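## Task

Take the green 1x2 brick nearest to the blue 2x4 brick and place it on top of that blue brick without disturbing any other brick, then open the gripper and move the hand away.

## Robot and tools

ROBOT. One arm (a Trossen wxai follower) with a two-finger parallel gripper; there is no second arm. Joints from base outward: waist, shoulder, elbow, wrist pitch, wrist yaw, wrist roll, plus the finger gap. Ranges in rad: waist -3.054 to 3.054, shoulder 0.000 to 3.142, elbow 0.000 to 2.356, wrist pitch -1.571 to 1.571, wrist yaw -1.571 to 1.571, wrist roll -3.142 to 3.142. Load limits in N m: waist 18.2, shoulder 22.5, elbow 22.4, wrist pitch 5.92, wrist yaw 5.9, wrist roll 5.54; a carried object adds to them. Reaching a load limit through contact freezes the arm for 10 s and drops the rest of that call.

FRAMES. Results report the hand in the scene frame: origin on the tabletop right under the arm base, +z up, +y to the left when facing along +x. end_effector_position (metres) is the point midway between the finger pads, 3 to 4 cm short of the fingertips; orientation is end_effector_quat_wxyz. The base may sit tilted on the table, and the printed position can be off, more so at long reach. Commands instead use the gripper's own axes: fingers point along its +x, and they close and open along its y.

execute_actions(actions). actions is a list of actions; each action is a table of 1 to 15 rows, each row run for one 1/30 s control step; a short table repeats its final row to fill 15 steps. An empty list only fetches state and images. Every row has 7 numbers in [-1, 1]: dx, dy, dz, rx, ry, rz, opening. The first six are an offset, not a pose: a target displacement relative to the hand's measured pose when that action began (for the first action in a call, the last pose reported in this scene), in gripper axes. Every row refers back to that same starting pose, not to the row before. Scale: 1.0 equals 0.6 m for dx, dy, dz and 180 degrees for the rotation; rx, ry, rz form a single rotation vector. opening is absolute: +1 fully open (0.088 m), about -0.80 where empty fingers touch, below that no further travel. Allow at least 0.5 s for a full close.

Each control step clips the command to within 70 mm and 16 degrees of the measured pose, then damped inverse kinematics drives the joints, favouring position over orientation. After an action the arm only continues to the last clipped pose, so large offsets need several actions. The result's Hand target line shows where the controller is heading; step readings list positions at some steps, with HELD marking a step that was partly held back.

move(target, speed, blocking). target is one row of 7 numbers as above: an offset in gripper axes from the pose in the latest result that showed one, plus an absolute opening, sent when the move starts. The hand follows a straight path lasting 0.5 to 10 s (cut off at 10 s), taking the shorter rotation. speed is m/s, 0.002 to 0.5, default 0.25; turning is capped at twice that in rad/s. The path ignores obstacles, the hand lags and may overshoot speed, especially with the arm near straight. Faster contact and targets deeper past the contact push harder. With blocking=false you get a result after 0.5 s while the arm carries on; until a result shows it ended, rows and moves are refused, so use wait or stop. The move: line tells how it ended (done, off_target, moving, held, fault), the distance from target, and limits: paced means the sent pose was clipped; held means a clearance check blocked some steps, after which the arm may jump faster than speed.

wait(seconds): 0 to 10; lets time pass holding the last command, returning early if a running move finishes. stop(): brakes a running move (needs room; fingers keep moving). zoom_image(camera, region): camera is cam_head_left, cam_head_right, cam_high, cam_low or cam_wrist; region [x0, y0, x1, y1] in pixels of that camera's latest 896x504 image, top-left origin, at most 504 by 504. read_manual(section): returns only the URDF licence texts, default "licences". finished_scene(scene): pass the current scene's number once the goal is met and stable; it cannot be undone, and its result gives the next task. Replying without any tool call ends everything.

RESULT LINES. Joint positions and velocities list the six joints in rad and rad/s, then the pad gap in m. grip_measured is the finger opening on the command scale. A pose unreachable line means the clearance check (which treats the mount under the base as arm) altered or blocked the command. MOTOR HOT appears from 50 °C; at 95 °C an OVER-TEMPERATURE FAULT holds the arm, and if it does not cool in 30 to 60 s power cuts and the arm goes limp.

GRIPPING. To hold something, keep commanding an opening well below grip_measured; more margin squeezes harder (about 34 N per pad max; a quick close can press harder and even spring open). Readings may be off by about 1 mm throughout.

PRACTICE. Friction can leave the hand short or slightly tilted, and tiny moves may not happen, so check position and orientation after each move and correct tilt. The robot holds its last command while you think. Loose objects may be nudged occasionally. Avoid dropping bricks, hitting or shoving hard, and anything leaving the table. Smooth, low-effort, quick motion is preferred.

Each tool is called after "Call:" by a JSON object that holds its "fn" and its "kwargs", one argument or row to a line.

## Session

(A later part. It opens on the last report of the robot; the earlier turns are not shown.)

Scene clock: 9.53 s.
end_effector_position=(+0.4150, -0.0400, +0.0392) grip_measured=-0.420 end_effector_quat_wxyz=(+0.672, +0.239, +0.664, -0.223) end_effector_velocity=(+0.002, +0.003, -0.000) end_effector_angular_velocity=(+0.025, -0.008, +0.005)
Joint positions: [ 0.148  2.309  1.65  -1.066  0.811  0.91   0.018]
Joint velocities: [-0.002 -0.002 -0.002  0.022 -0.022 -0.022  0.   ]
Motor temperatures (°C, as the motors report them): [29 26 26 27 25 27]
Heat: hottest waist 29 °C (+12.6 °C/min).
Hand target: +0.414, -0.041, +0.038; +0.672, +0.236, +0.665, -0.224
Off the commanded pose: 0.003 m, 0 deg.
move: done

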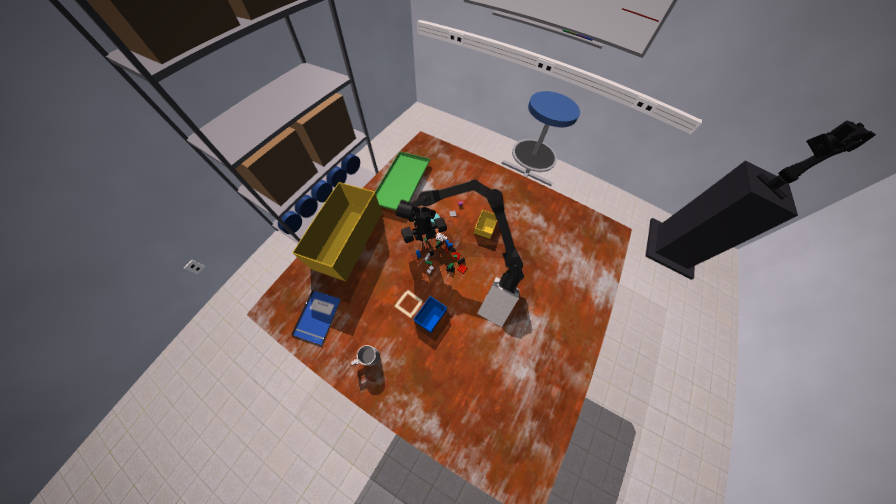

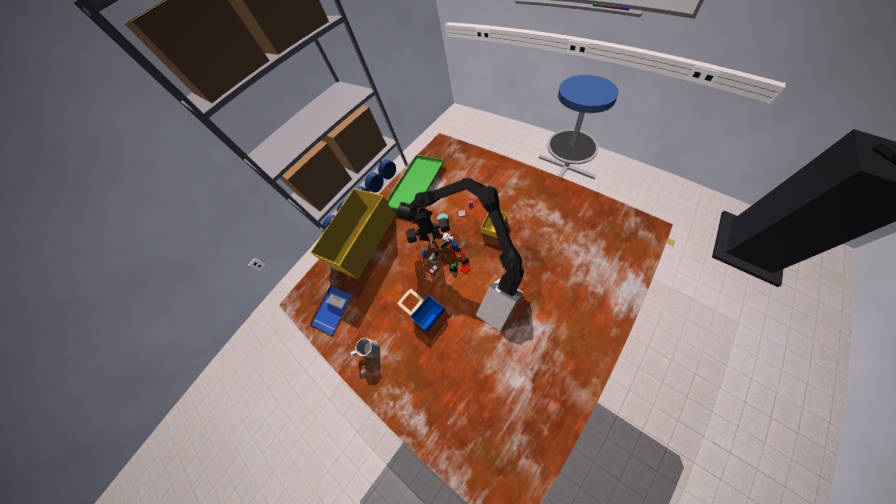

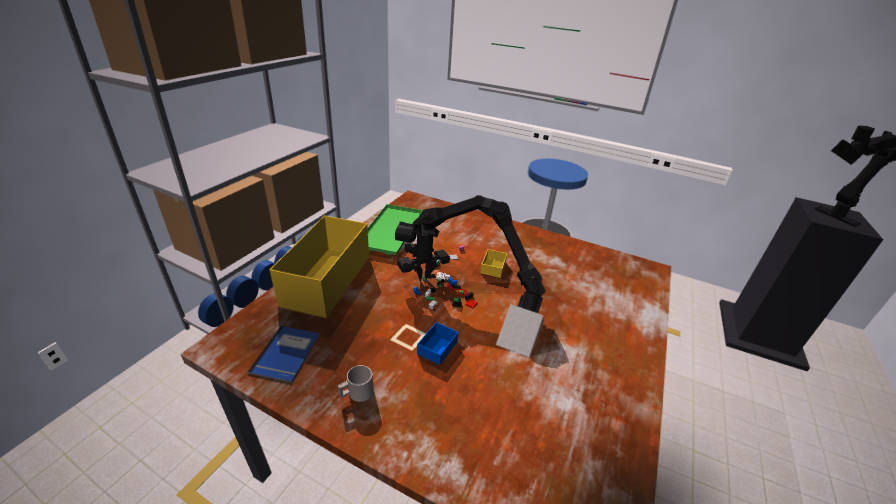

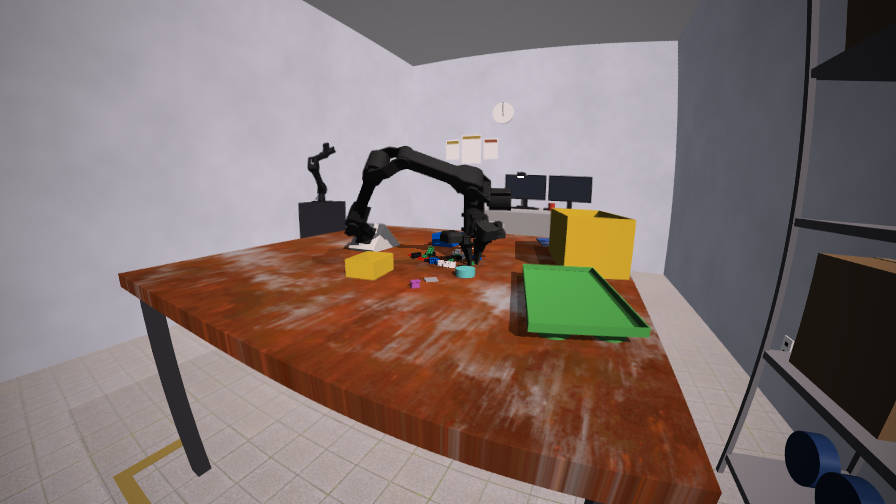

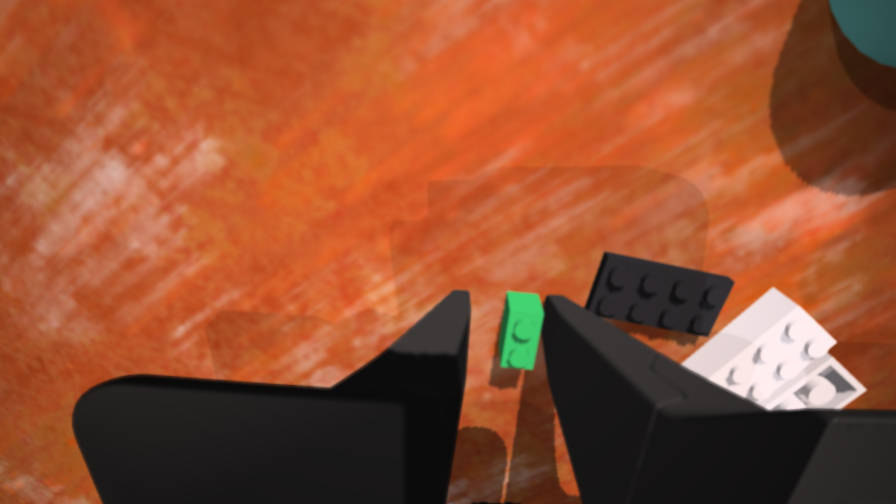

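Call:
{"fn": "execute_actions", "kwargs": {
  "actions": [
    [[0,-0.003,0,0,0,0,-0.5],[0,-0.004,0,0,0,0,-0.55],[0,-0.005,0,0,0,0,-0.6],[0,-0.005,0,0,0,0,-0.65],[0,-0.005,0,0,0,0,-0.7],[0,-0.005,0,0,0,0,-0.75],[0,-0.005,0,0,0,0,-0.8],[0,-0.005,0,0,0,0,-0.85]]
  ]
}}

Scene clock: 10.13 s.
end_effector_position=(+0.4141, -0.0394, +0.0384) grip_measured=-0.670 end_effector_quat_wxyz=(+0.672, +0.238, +0.665, -0.223) end_effector_velocity=(+0.001, -0.002, -0.001) end_effector_angular_velocity=(-0.005, -0.004, -0.029)
Joint positions: [ 0.148  2.308  1.645 -1.064  0.811  0.909  0.006]
Joint velocities: [-0.002 -0.002 -0.002  0.007  0.007  0.022 -0.   ]
Motor temperatures (°C, as the motors report them): [29 26 26 27 25 27]
Heat: hottest waist 29 °C (+11.8 °C/min).
Hand target: +0.413, -0.042, +0.039; +0.672, +0.239, +0.664, -0.223
Off the commanded pose: 0.003 m, 0 deg.
Step readings (end_effector_position):
0: (+0.4151, -0.0400, +0.0392)
1: (+0.4151, -0.0400, +0.0392)
2: (+0.4151, -0.0399, +0.0391)
4: (+0.4147, -0.0397, +0.0388)
8: (+0.4140, -0.0393, +0.0383)
15: end_effector_position above

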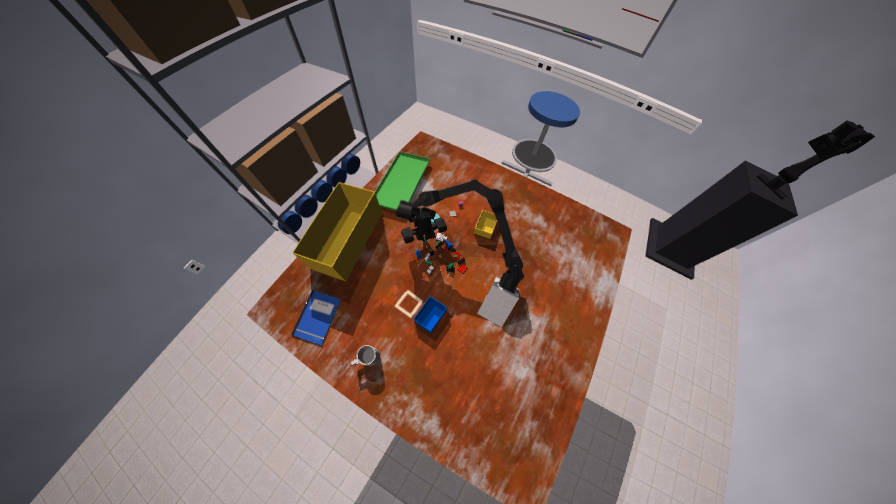

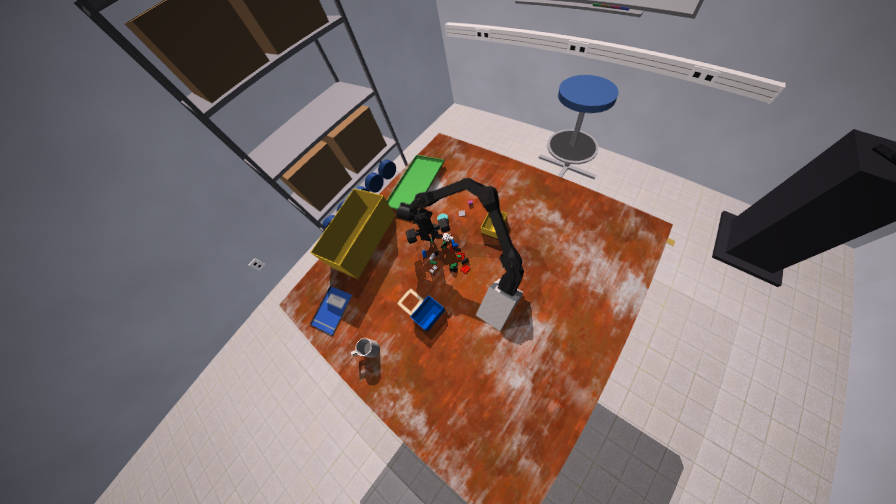

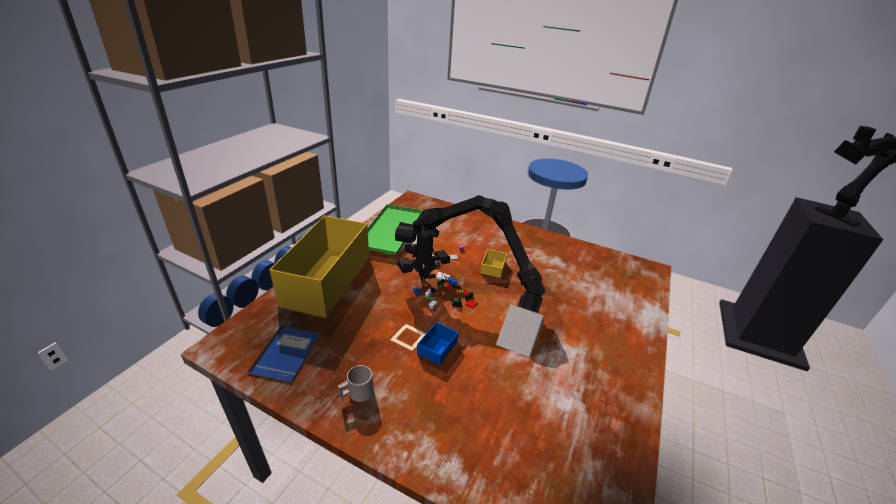

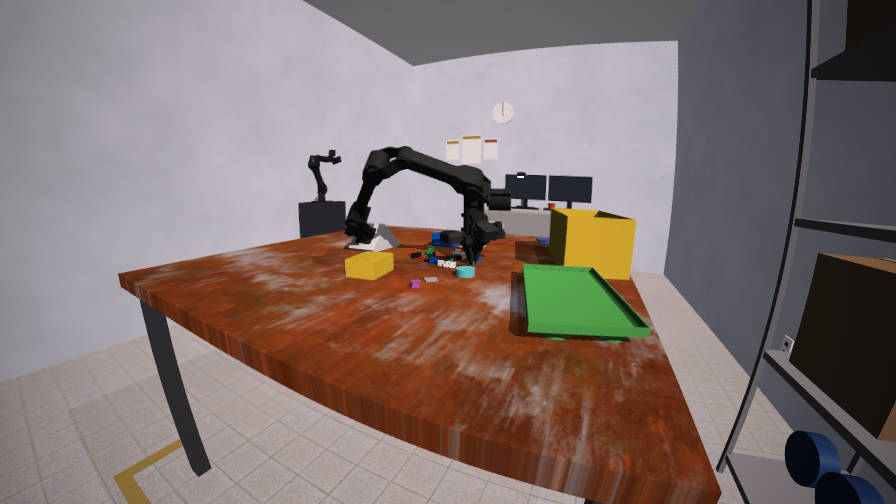

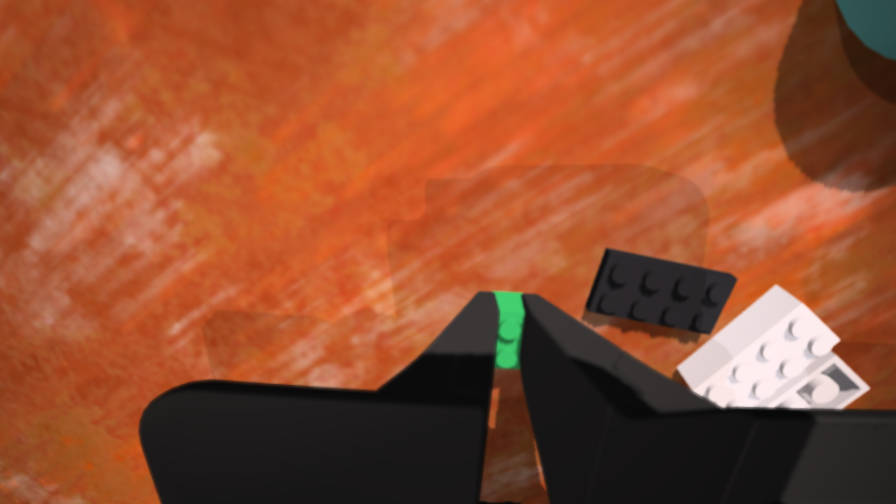

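Call:
{"fn": "move", "kwargs": {
  "target": [-0.065, 0.081, -0.090, 0, 0, 0, -0.85],
  "speed": 0.1
}}

Scene clock: 11.57 s.
end_effector_position=(+0.4014, +0.0283, +0.0820) grip_measured=-0.670 end_effector_quat_wxyz=(+0.675, +0.240, +0.661, -0.222) end_effector_velocity=(+0.000, -0.002, +0.002) end_effector_angular_velocity=(+0.004, +0.010, -0.004)
Joint positions: [ 0.335  2.417  1.738 -1.217  0.77   1.158  0.006]
Joint velocities: [-0.002  0.002  0.017 -0.022 -0.007  0.007 -0.   ]
Motor temperatures (°C, as the motors report them): [30 26 26 27 25 27]
Heat: hottest waist 30 °C (+15.6 °C/min).
Hand target: +0.401, +0.031, +0.079; +0.672, +0.238, +0.665, -0.223
Off the commanded pose: 0.005 m, 1 deg.
move: done

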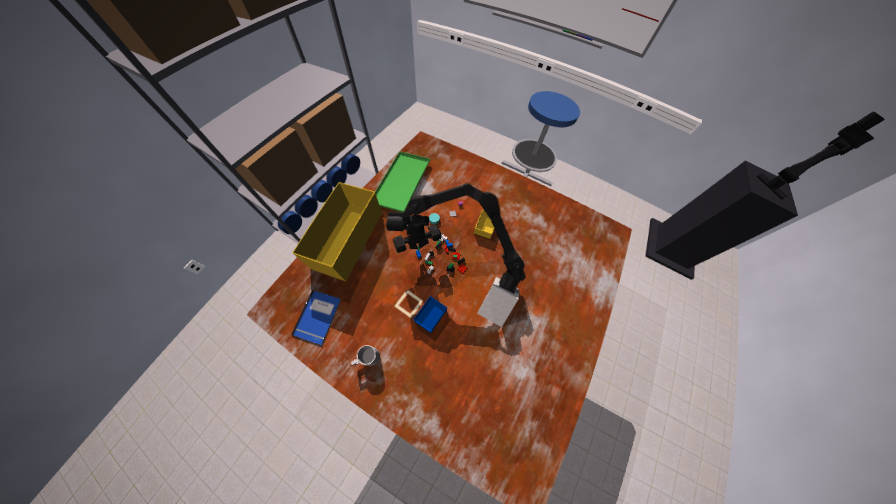

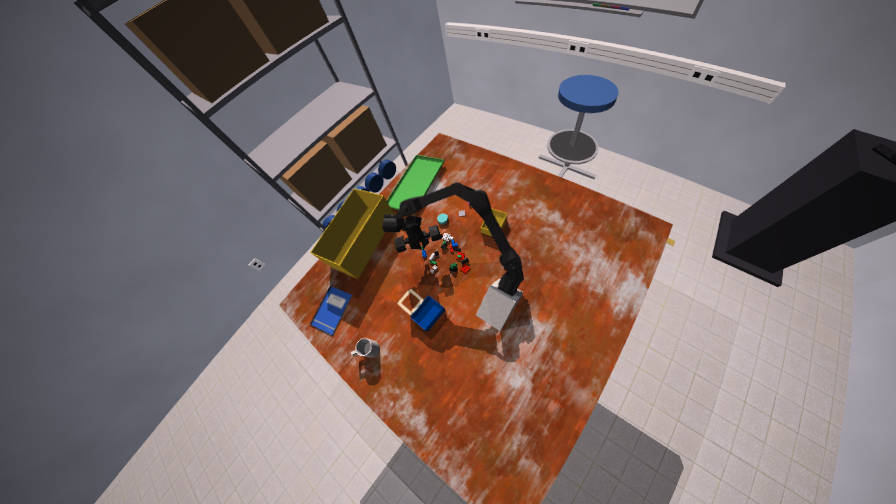

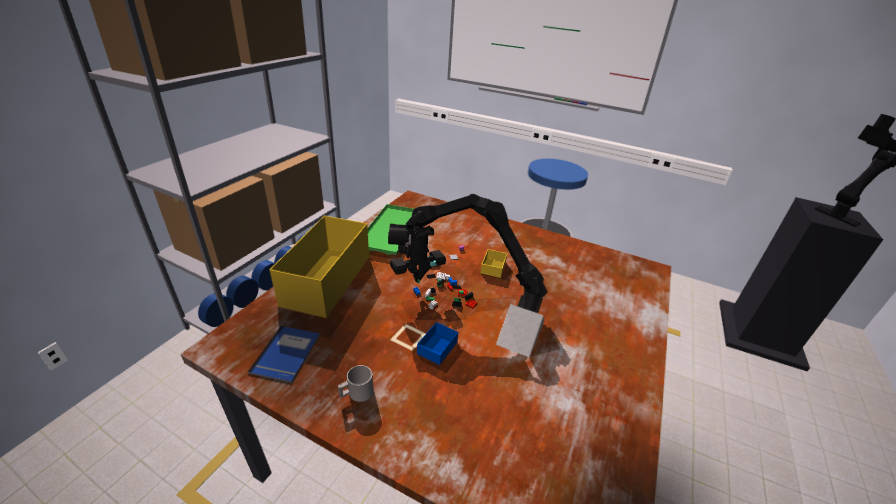

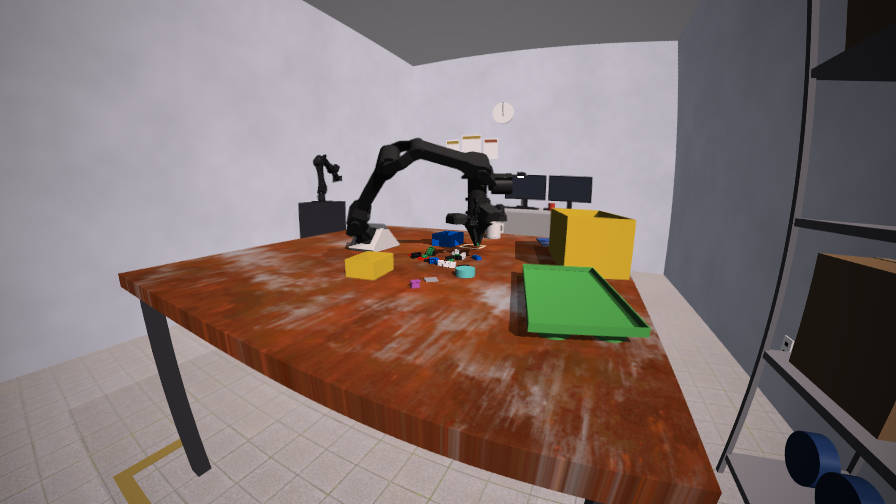

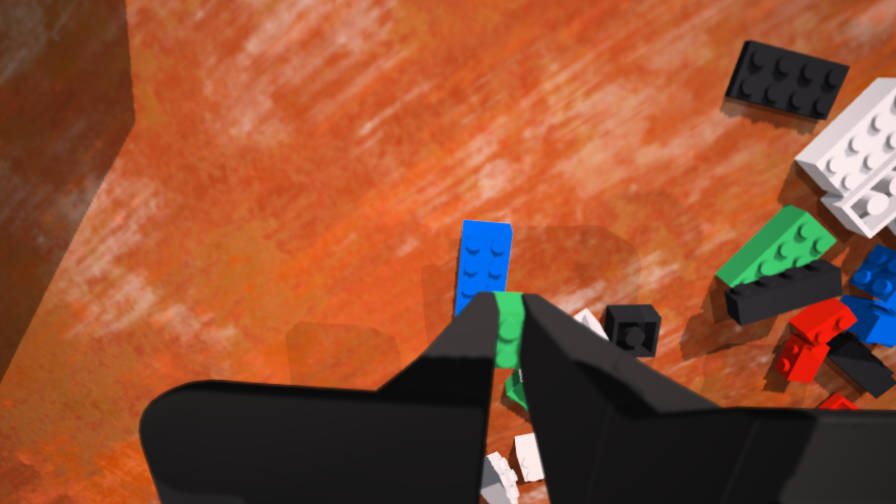

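Call:
{"fn": "move", "kwargs": {
  "target": [0.047, 0.002, -0.003, 0, 0, 0, -0.85],
  "speed": 0.05
}}

Call:
{"fn": "zoom_image", "kwargs": {
  "camera": "cam_low",
  "region": [440, 220, 520, 275]
}}

Scene clock: 12.63 s.
end_effector_position=(+0.4035, +0.0301, +0.0580) grip_measured=-0.670 end_effector_quat_wxyz=(+0.676, +0.246, +0.658, -0.222) end_effector_velocity=(-0.003, -0.000, -0.001) end_effector_angular_velocity=(+0.002, +0.012, +0.029)
Joint positions: [ 0.295  2.417  1.668 -1.096  0.779  1.105  0.006]
Joint velocities: [-0.002 -0.002 -0.007 -0.007 -0.007 -0.022 -0.   ]
Motor temperatures (°C, as the motors report them): [30 27 26 27 25 27]
Heat: hottest waist 30 °C (+14.2 °C/min).
Hand target: +0.401, +0.031, +0.054; +0.675, +0.240, +0.662, -0.222
Off the commanded pose: 0.005 m, 1 deg.
move: done

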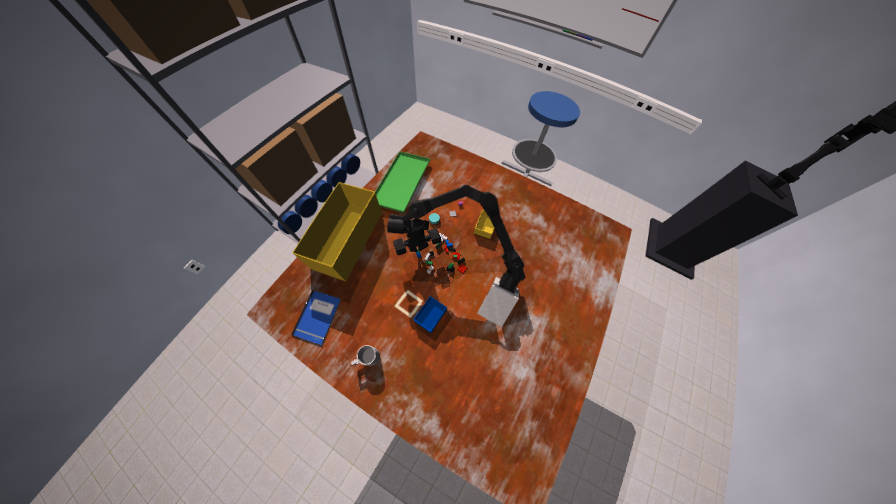

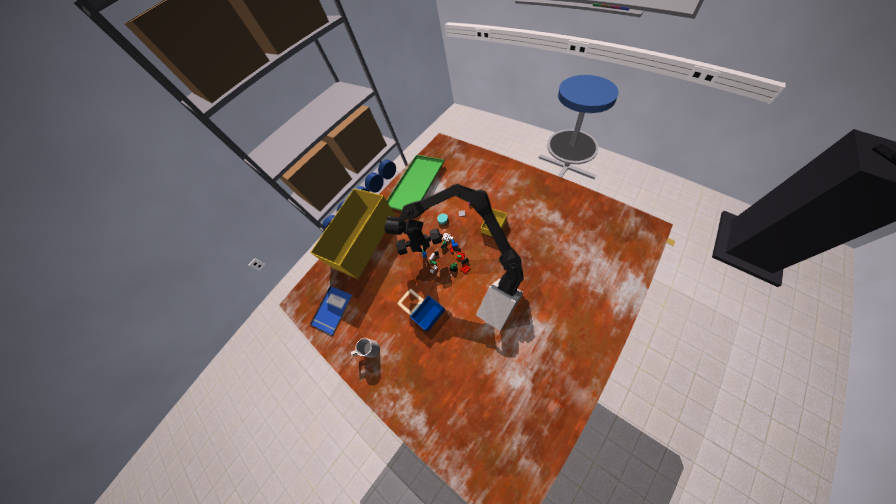

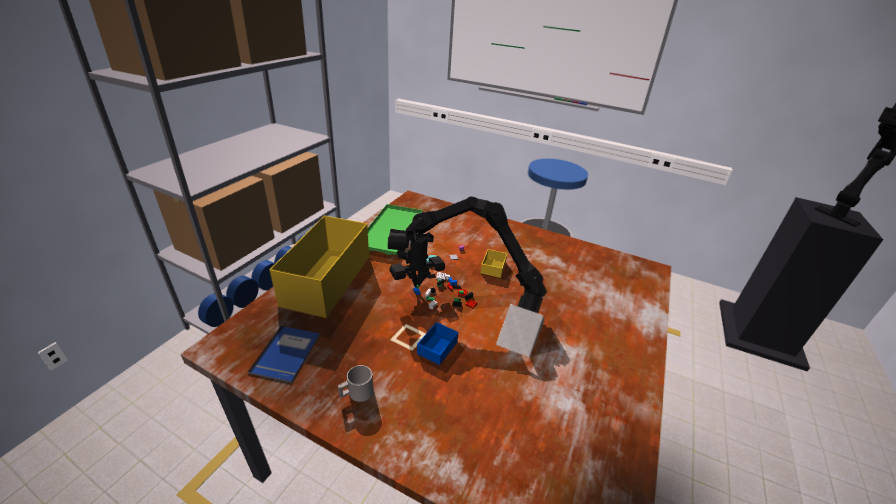

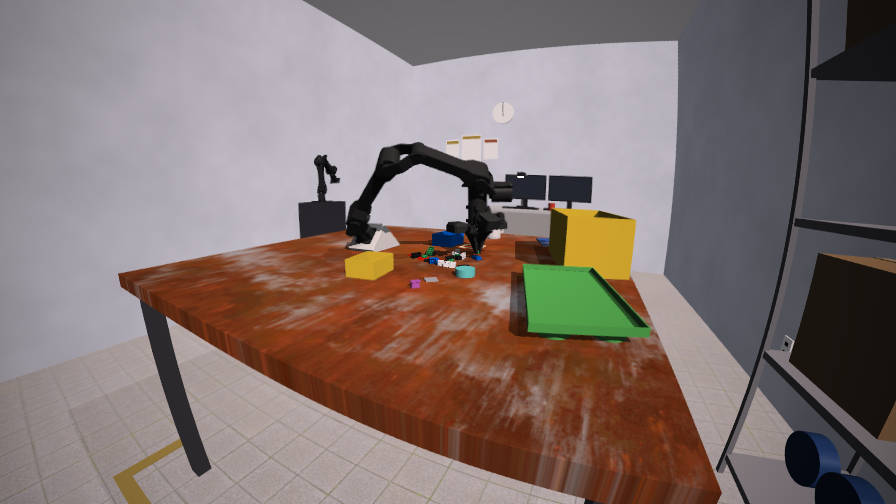

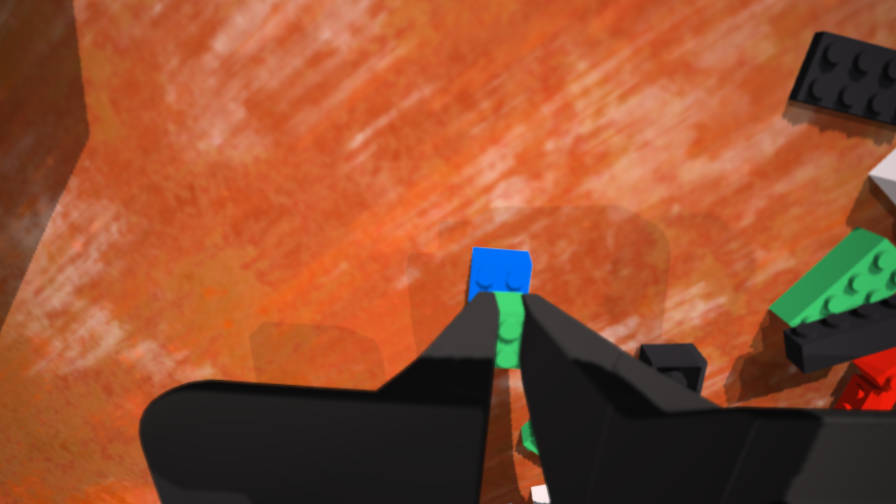

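Region (440, 220, 520, 275) of cam_low's 896x504 image, scaled by 6.300, with more detail than that image has; it fills the top 346 rows of this view, and the rest is white.

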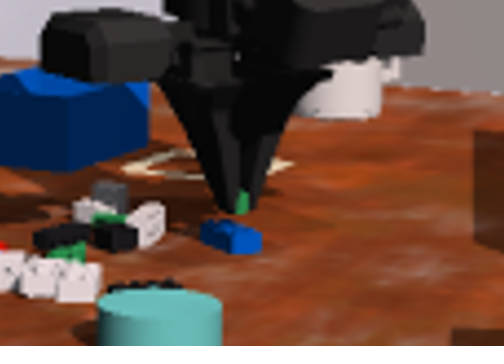

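Call:
{"fn": "move", "kwargs": {
  "target": [0.014, 0.0, -0.012, 0, 0.0035, -0.0054, -0.85],
  "speed": 0.03
}}

Call:
{"fn": "zoom_image", "kwargs": {
  "camera": "cam_low",
  "region": [440, 220, 520, 275]
}}

Scene clock: 13.50 s.
end_effector_position=(+0.4017, +0.0314, +0.0561) grip_measured=-0.670 end_effector_quat_wxyz=(+0.674, +0.248, +0.658, -0.225) end_effector_velocity=(-0.003, +0.001, -0.001) end_effector_angular_velocity=(+0.017, +0.015, +0.026)
Joint positions: [ 0.295  2.418  1.658 -1.09   0.779  1.116  0.006]
Joint velocities: [-0.002 -0.002 -0.002 -0.007 -0.022 -0.022 -0.   ]
Motor temperatures (°C, as the motors report them): [30 27 26 27 25 27]
Heat: hottest waist 30 °C (+13.3 °C/min).
Hand target: +0.398, +0.035, +0.050; +0.670, +0.242, +0.664, -0.226
Off the commanded pose: 0.008 m, 1 deg.
move: done

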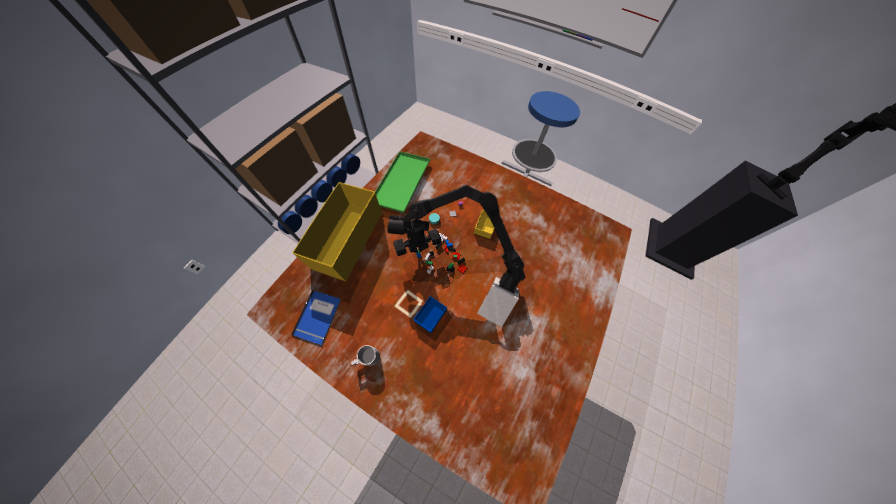

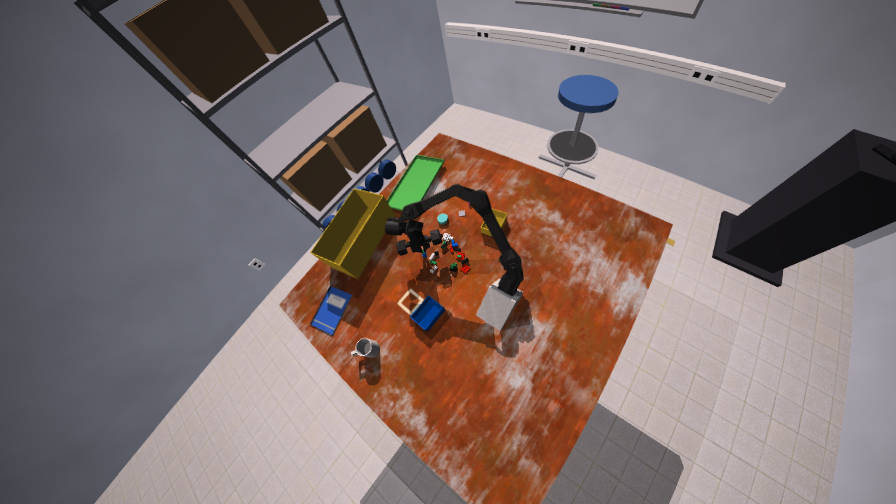

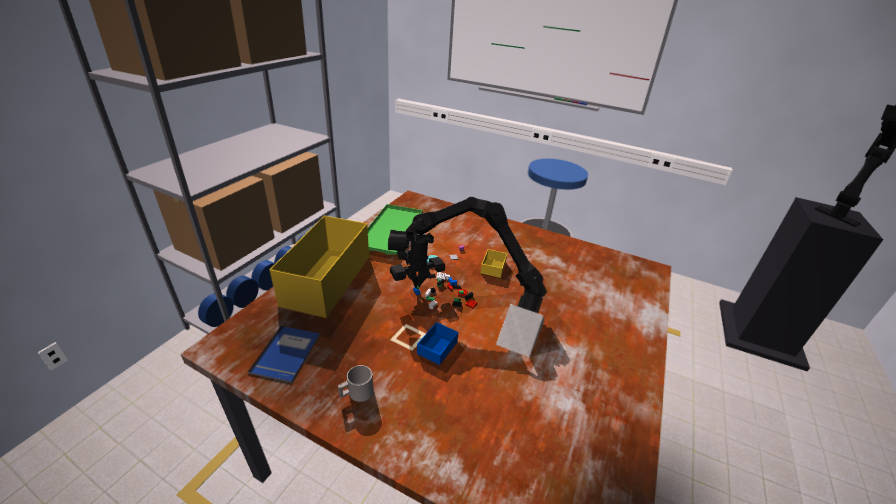

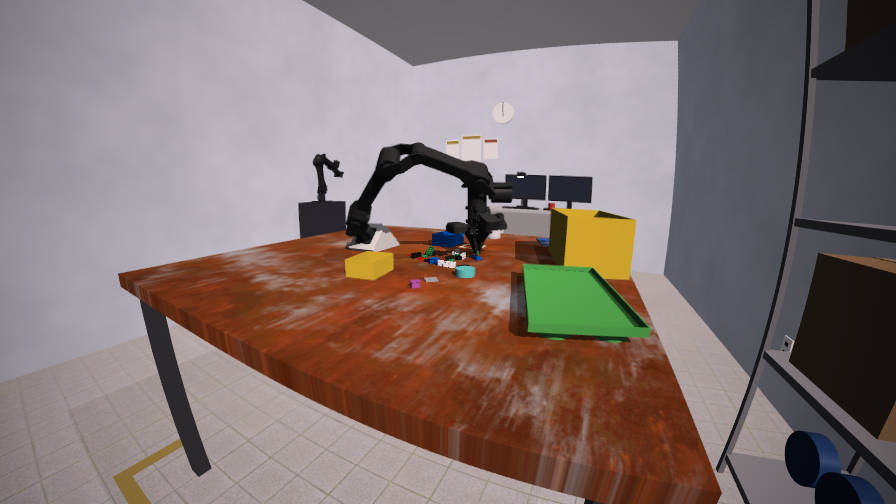

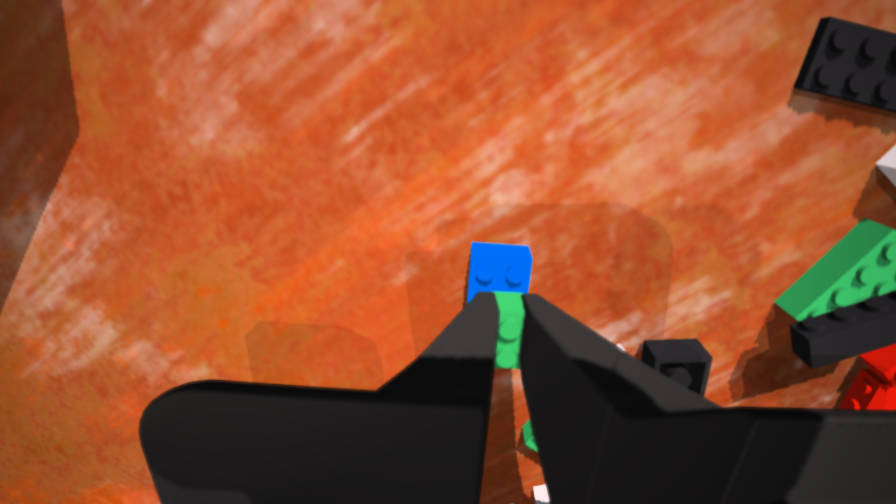

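Region (440, 220, 520, 275) of cam_low's 896x504 image, scaled by 6.300, with more detail than that image has; it fills the top 346 rows of this view, and the rest is white.

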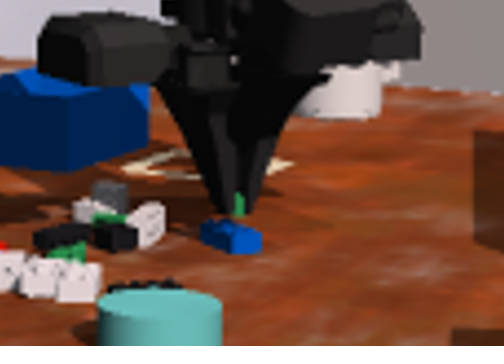

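Call:
{"fn": "move", "kwargs": {
  "target": [0.018, 0.0, -0.010, 0, 0, 0, -0.85],
  "speed": 0.03
}}

Call:
{"fn": "zoom_image", "kwargs": {
  "camera": "cam_low",
  "region": [440, 220, 520, 275]
}}

Scene clock: 22.80 s.
end_effector_position=(+0.3996, +0.0371, +0.0492) grip_measured=-0.670 end_effector_quat_wxyz=(+0.676, +0.251, +0.656, -0.224) end_effector_velocity=(-0.000, +0.006, -0.001) end_effector_angular_velocity=(+0.024, -0.001, +0.001)
Joint positions: [ 0.294  2.42   1.623 -1.04   0.779  1.108  0.006]
Joint velocities: [ 0.002  0.002 -0.007  0.022 -0.022 -0.007 -0.   ]
Motor temperatures (°C, as the motors report them): [32 27 26 27 25 27]
Heat: hottest waist 32 °C (+13.2 °C/min).
Hand target: +0.397, +0.036, +0.045; +0.674, +0.248, +0.658, -0.225
Off the commanded pose: 0.005 m, 1 deg.
move: done

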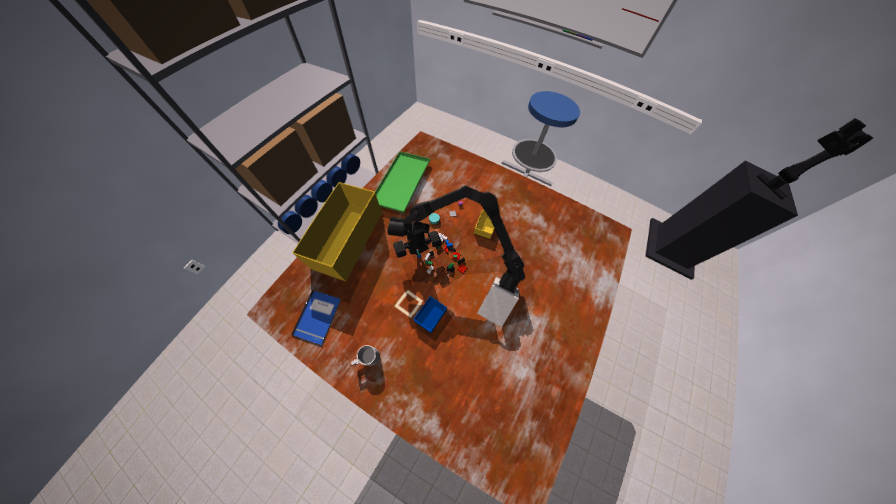

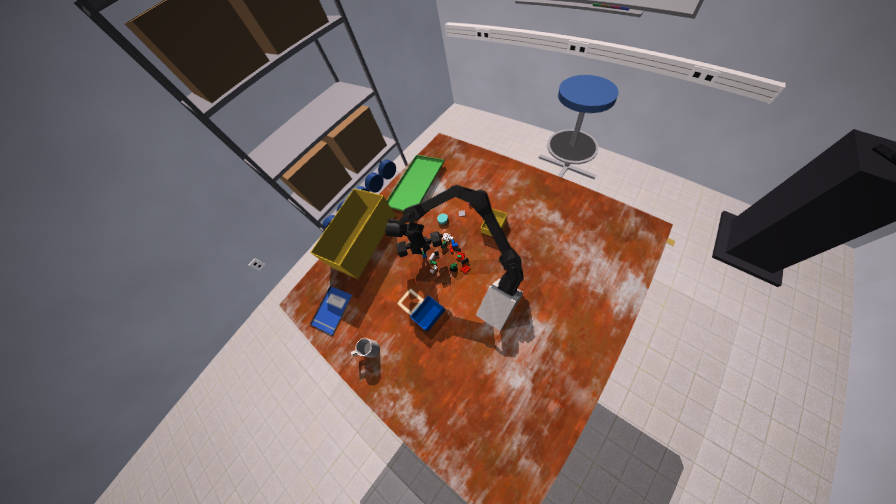

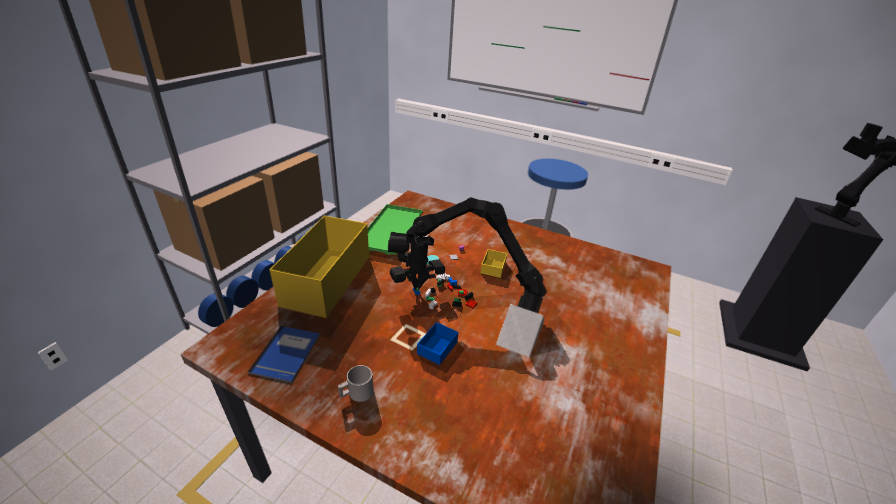

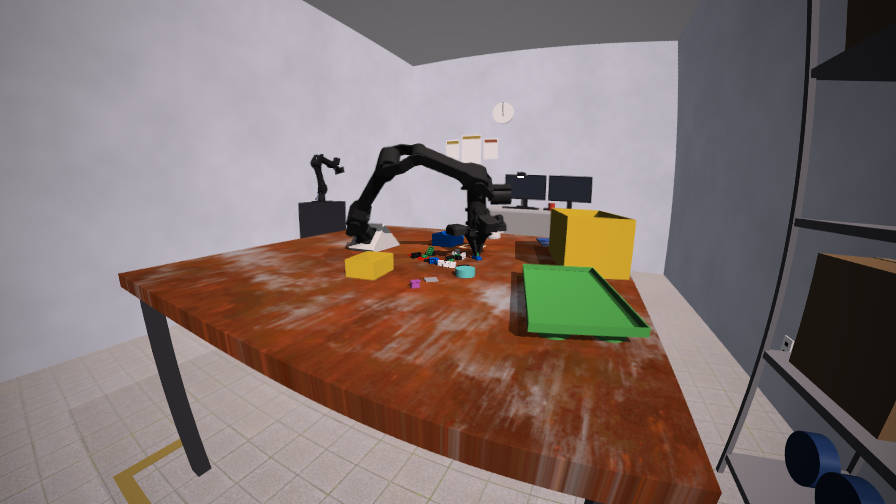

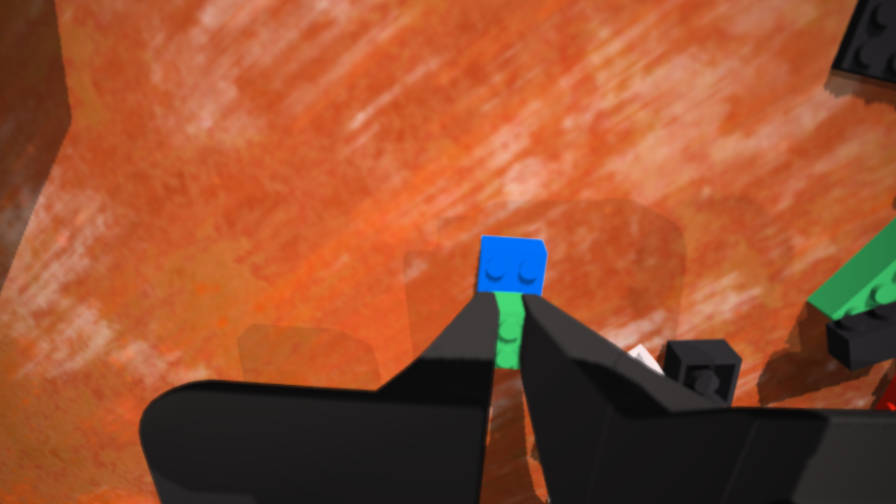

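Region (440, 220, 520, 275) of cam_low's 896x504 image, scaled by 6.300, with more detail than that image has; it fills the top 346 rows of this view, and the rest is white.

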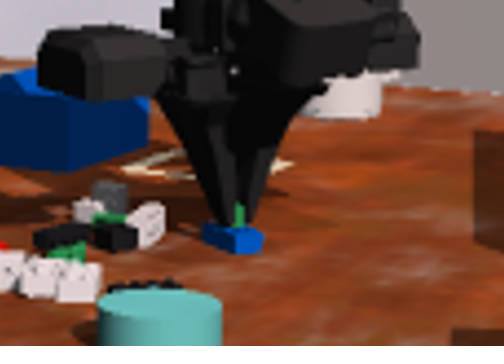

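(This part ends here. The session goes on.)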